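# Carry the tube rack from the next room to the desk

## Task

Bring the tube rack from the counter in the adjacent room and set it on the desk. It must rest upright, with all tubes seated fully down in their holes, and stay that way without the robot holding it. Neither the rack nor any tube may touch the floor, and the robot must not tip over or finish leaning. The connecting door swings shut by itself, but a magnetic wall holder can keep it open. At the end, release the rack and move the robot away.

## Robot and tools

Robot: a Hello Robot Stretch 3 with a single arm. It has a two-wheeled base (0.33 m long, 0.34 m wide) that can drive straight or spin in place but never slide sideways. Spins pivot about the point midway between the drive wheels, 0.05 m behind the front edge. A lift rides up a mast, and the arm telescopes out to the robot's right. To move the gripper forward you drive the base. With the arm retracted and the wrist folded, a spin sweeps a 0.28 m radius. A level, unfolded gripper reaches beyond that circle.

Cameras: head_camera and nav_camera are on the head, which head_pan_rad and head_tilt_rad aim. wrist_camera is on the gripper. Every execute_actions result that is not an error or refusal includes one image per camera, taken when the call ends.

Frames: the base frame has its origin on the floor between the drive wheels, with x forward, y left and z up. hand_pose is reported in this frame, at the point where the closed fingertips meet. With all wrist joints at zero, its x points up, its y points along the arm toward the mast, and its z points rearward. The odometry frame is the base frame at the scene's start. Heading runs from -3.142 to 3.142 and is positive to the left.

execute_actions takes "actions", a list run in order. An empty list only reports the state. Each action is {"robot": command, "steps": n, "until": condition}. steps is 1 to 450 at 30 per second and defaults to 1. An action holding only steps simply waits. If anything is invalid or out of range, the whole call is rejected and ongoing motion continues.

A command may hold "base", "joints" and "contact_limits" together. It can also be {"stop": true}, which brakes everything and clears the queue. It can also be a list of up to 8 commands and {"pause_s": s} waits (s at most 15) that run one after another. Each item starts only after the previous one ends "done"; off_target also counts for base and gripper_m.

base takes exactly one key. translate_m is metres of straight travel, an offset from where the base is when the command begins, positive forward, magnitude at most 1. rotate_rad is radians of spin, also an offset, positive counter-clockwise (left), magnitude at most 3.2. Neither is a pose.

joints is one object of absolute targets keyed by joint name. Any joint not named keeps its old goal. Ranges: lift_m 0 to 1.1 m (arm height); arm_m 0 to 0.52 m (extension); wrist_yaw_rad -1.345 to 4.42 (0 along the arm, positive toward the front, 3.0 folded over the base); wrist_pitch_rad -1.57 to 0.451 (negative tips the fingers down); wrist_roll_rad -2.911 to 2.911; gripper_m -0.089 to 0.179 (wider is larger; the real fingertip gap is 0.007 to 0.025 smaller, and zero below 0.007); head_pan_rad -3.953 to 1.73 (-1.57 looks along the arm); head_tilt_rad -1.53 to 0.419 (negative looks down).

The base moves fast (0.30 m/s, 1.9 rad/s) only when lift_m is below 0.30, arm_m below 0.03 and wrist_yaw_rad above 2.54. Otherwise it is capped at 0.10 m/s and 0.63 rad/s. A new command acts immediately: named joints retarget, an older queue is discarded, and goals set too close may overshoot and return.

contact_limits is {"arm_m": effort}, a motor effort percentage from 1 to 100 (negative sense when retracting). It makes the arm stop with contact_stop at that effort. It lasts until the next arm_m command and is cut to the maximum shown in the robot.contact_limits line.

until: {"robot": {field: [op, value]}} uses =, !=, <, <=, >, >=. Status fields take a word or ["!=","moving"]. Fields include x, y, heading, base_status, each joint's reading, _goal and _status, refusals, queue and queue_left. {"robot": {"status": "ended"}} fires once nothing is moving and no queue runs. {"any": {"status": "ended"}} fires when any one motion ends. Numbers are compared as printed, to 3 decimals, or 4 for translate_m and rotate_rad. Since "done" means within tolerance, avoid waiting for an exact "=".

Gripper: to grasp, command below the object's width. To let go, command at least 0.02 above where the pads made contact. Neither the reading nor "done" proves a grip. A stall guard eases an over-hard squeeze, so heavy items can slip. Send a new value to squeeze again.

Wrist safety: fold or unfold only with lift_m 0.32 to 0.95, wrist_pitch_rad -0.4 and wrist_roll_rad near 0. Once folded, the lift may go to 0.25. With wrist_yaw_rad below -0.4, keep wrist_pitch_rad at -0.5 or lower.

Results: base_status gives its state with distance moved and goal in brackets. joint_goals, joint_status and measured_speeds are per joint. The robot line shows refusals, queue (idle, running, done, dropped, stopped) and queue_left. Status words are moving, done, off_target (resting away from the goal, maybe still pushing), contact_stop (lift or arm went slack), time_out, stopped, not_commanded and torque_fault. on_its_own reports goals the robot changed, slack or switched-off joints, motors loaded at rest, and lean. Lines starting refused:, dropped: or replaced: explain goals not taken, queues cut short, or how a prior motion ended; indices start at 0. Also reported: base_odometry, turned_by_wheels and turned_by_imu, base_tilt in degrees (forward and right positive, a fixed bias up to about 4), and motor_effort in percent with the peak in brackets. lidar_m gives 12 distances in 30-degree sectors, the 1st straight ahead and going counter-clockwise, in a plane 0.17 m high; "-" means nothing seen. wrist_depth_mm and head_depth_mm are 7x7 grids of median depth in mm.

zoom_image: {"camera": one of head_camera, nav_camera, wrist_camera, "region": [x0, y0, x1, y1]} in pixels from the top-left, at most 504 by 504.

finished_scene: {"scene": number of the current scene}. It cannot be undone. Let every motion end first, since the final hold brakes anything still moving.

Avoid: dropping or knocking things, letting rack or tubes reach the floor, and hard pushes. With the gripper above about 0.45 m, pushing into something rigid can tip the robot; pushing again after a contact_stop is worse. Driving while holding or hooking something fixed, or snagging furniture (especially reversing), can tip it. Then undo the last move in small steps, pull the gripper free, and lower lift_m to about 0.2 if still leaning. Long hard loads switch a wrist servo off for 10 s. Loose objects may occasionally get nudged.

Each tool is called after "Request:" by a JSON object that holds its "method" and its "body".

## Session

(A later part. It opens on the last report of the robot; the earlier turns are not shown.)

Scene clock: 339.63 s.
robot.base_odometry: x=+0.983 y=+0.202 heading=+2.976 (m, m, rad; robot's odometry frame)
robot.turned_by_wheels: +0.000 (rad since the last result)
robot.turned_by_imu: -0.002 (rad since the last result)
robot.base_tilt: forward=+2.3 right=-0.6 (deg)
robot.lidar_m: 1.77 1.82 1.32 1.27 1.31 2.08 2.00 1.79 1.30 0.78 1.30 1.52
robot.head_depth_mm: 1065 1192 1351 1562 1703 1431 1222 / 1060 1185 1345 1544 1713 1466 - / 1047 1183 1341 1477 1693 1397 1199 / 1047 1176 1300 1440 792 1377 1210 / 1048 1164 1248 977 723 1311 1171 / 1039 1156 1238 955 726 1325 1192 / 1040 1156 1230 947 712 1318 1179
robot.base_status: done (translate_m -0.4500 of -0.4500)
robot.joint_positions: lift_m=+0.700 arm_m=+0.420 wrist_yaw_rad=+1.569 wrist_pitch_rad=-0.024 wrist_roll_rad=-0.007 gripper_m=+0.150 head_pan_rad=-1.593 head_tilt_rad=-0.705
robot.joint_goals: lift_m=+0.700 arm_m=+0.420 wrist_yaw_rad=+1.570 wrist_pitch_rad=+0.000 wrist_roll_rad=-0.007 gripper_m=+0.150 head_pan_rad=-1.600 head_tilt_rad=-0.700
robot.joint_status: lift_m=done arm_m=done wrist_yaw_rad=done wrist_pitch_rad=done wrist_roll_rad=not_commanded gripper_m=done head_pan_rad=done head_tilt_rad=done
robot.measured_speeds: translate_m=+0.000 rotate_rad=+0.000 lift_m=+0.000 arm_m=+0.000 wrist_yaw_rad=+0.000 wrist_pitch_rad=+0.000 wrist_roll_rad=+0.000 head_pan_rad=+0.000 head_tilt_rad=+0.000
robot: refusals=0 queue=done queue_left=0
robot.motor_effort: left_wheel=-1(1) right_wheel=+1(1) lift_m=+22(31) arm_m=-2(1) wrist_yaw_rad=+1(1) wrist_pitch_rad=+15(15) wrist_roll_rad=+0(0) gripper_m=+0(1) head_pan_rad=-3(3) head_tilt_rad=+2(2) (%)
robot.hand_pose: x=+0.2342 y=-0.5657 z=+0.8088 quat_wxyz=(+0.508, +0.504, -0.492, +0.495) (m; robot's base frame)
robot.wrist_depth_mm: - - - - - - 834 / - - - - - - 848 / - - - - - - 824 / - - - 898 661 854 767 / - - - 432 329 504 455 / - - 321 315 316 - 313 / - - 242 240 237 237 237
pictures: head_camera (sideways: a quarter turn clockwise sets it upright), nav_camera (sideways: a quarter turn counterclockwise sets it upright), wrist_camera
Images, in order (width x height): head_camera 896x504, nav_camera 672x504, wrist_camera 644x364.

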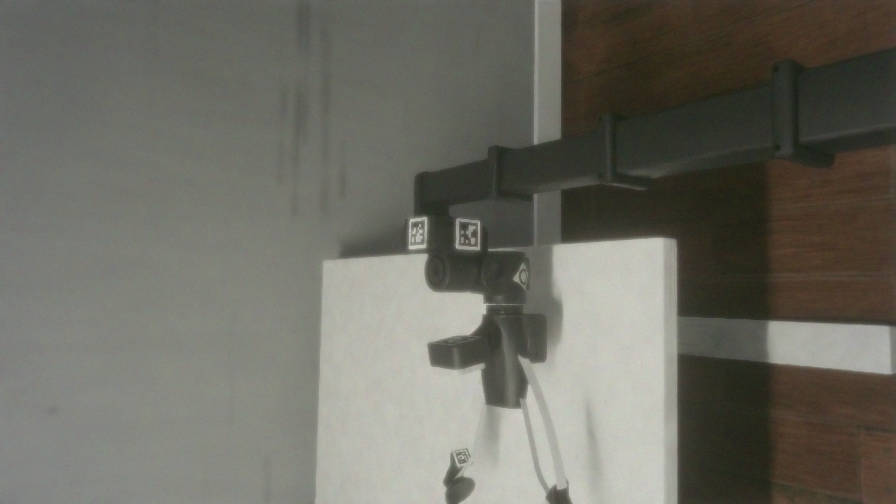

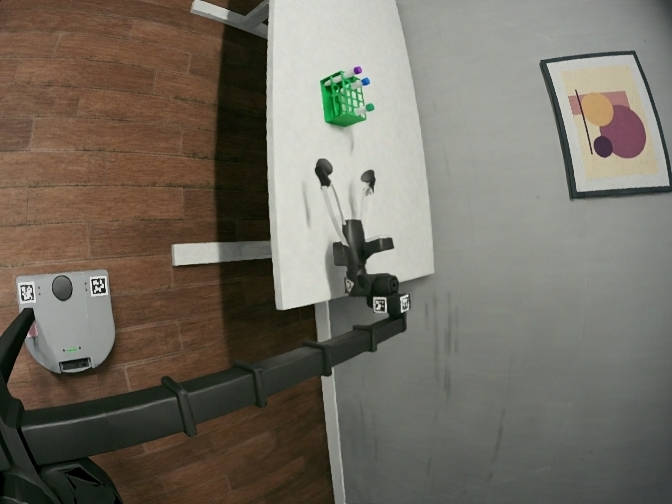

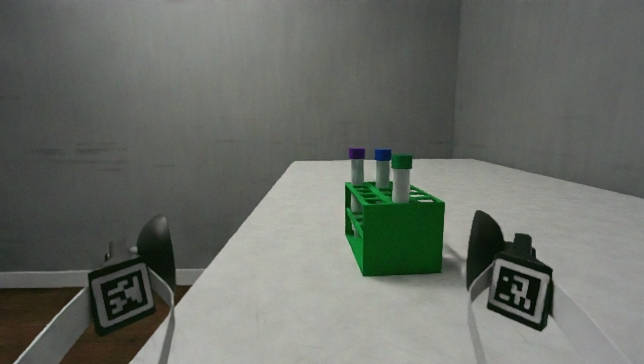

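Request:
{"method": "execute_actions", "body": {"actions": [{"robot":[{"joints":{"lift_m":0.85}},{"joints":{"arm_m":0.0}}],"steps":300,"until":{"robot":{"status":"ended"}}}]}}

Scene clock: 347.33 s.
robot.base_odometry: x=+0.983 y=+0.202 heading=+2.976 (m, m, rad; robot's odometry frame)
robot.turned_by_wheels: +0.000 (rad since the last result)
robot.turned_by_imu: -0.002 (rad since the last result)
robot.base_tilt: forward=+2.4 right=-0.5 (deg)
robot.lidar_m: 1.77 1.82 1.32 1.27 1.32 2.07 1.99 1.79 1.30 0.78 1.30 1.51
robot.head_depth_mm: 1063 1194 1355 1558 1726 1498 - / 1054 1179 1339 1562 1692 1493 - / 1051 1175 1335 1548 1691 1495 - / 1050 1181 1294 1061 797 1447 - / 1045 1160 1251 936 745 1298 1204 / 1042 1160 1246 928 738 1331 1233 / 1036 1153 1230 913 732 1312 -
robot.base_status: done (translate_m -0.4500 of -0.4500)
robot.joint_positions: lift_m=+0.850 arm_m=+0.000 wrist_yaw_rad=+1.570 wrist_pitch_rad=-0.023 wrist_roll_rad=-0.007 gripper_m=+0.150 head_pan_rad=-1.593 head_tilt_rad=-0.705
robot.joint_goals: lift_m=+0.850 arm_m=+0.000 wrist_yaw_rad=+1.570 wrist_pitch_rad=+0.000 wrist_roll_rad=-0.007 gripper_m=+0.150 head_pan_rad=-1.600 head_tilt_rad=-0.700
robot.joint_status: lift_m=done arm_m=done wrist_yaw_rad=done wrist_pitch_rad=done wrist_roll_rad=not_commanded gripper_m=done head_pan_rad=done head_tilt_rad=done
robot.measured_speeds: translate_m=+0.000 rotate_rad=+0.000 lift_m=+0.000 arm_m=+0.000 wrist_yaw_rad=+0.000 wrist_pitch_rad=+0.000 wrist_roll_rad=+0.000 head_pan_rad=+0.000 head_tilt_rad=+0.000
robot: refusals=0 queue=done queue_left=0
robot.motor_effort: left_wheel=-1(1) right_wheel=+1(1) lift_m=+30(31) arm_m=-2(3) wrist_yaw_rad=+0(0) wrist_pitch_rad=+14(15) wrist_roll_rad=+0(0) gripper_m=+1(0) head_pan_rad=-2(3) head_tilt_rad=+2(1) (%)
robot.hand_pose: x=+0.2342 y=-0.1455 z=+0.9584 quat_wxyz=(+0.508, +0.504, -0.492, +0.496) (m; robot's base frame)
robot.wrist_depth_mm: - - - - - - - / - - - - - - - / - - - - - - - / - - - - - - - / - - - - - - 925 / - - - - - - 626 / - - - - - - 467
pictures: head_camera (sideways: a quarter turn clockwise sets it upright), nav_camera (sideways: a quarter turn counterclockwise sets it upright), wrist_camera
Images, in order (width x height): head_camera 896x504, nav_camera 672x504, wrist_camera 644x364.

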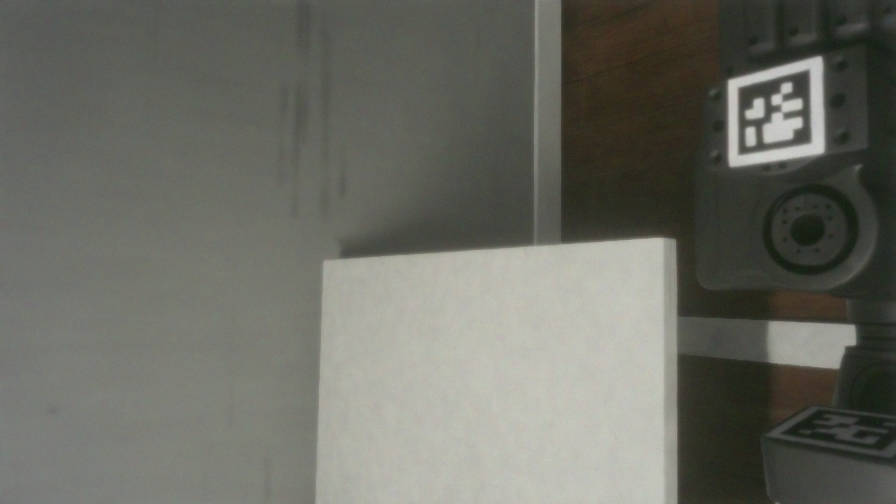

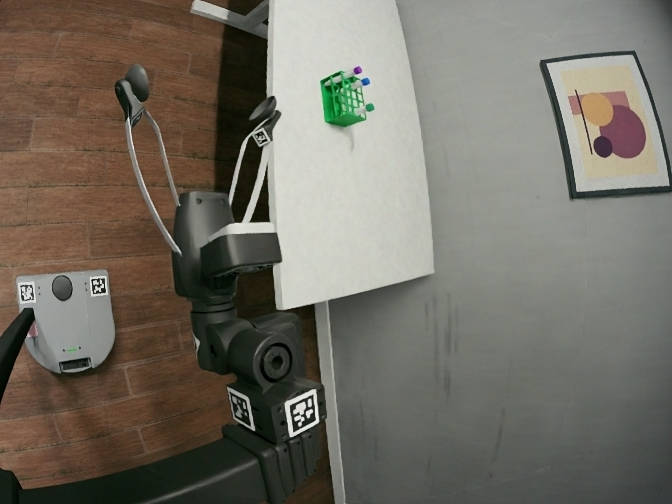

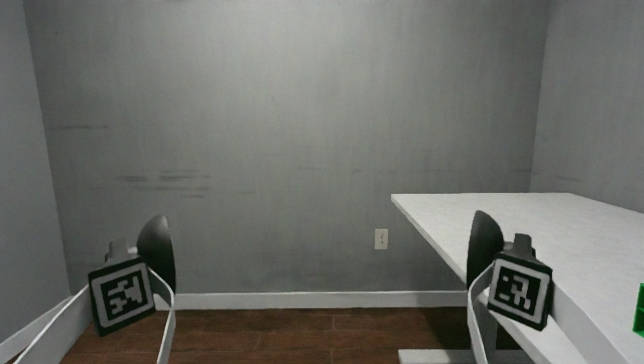

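Request:
{"method": "finished_scene", "body": {"scene": 2}}

The scene is finished: the task was done.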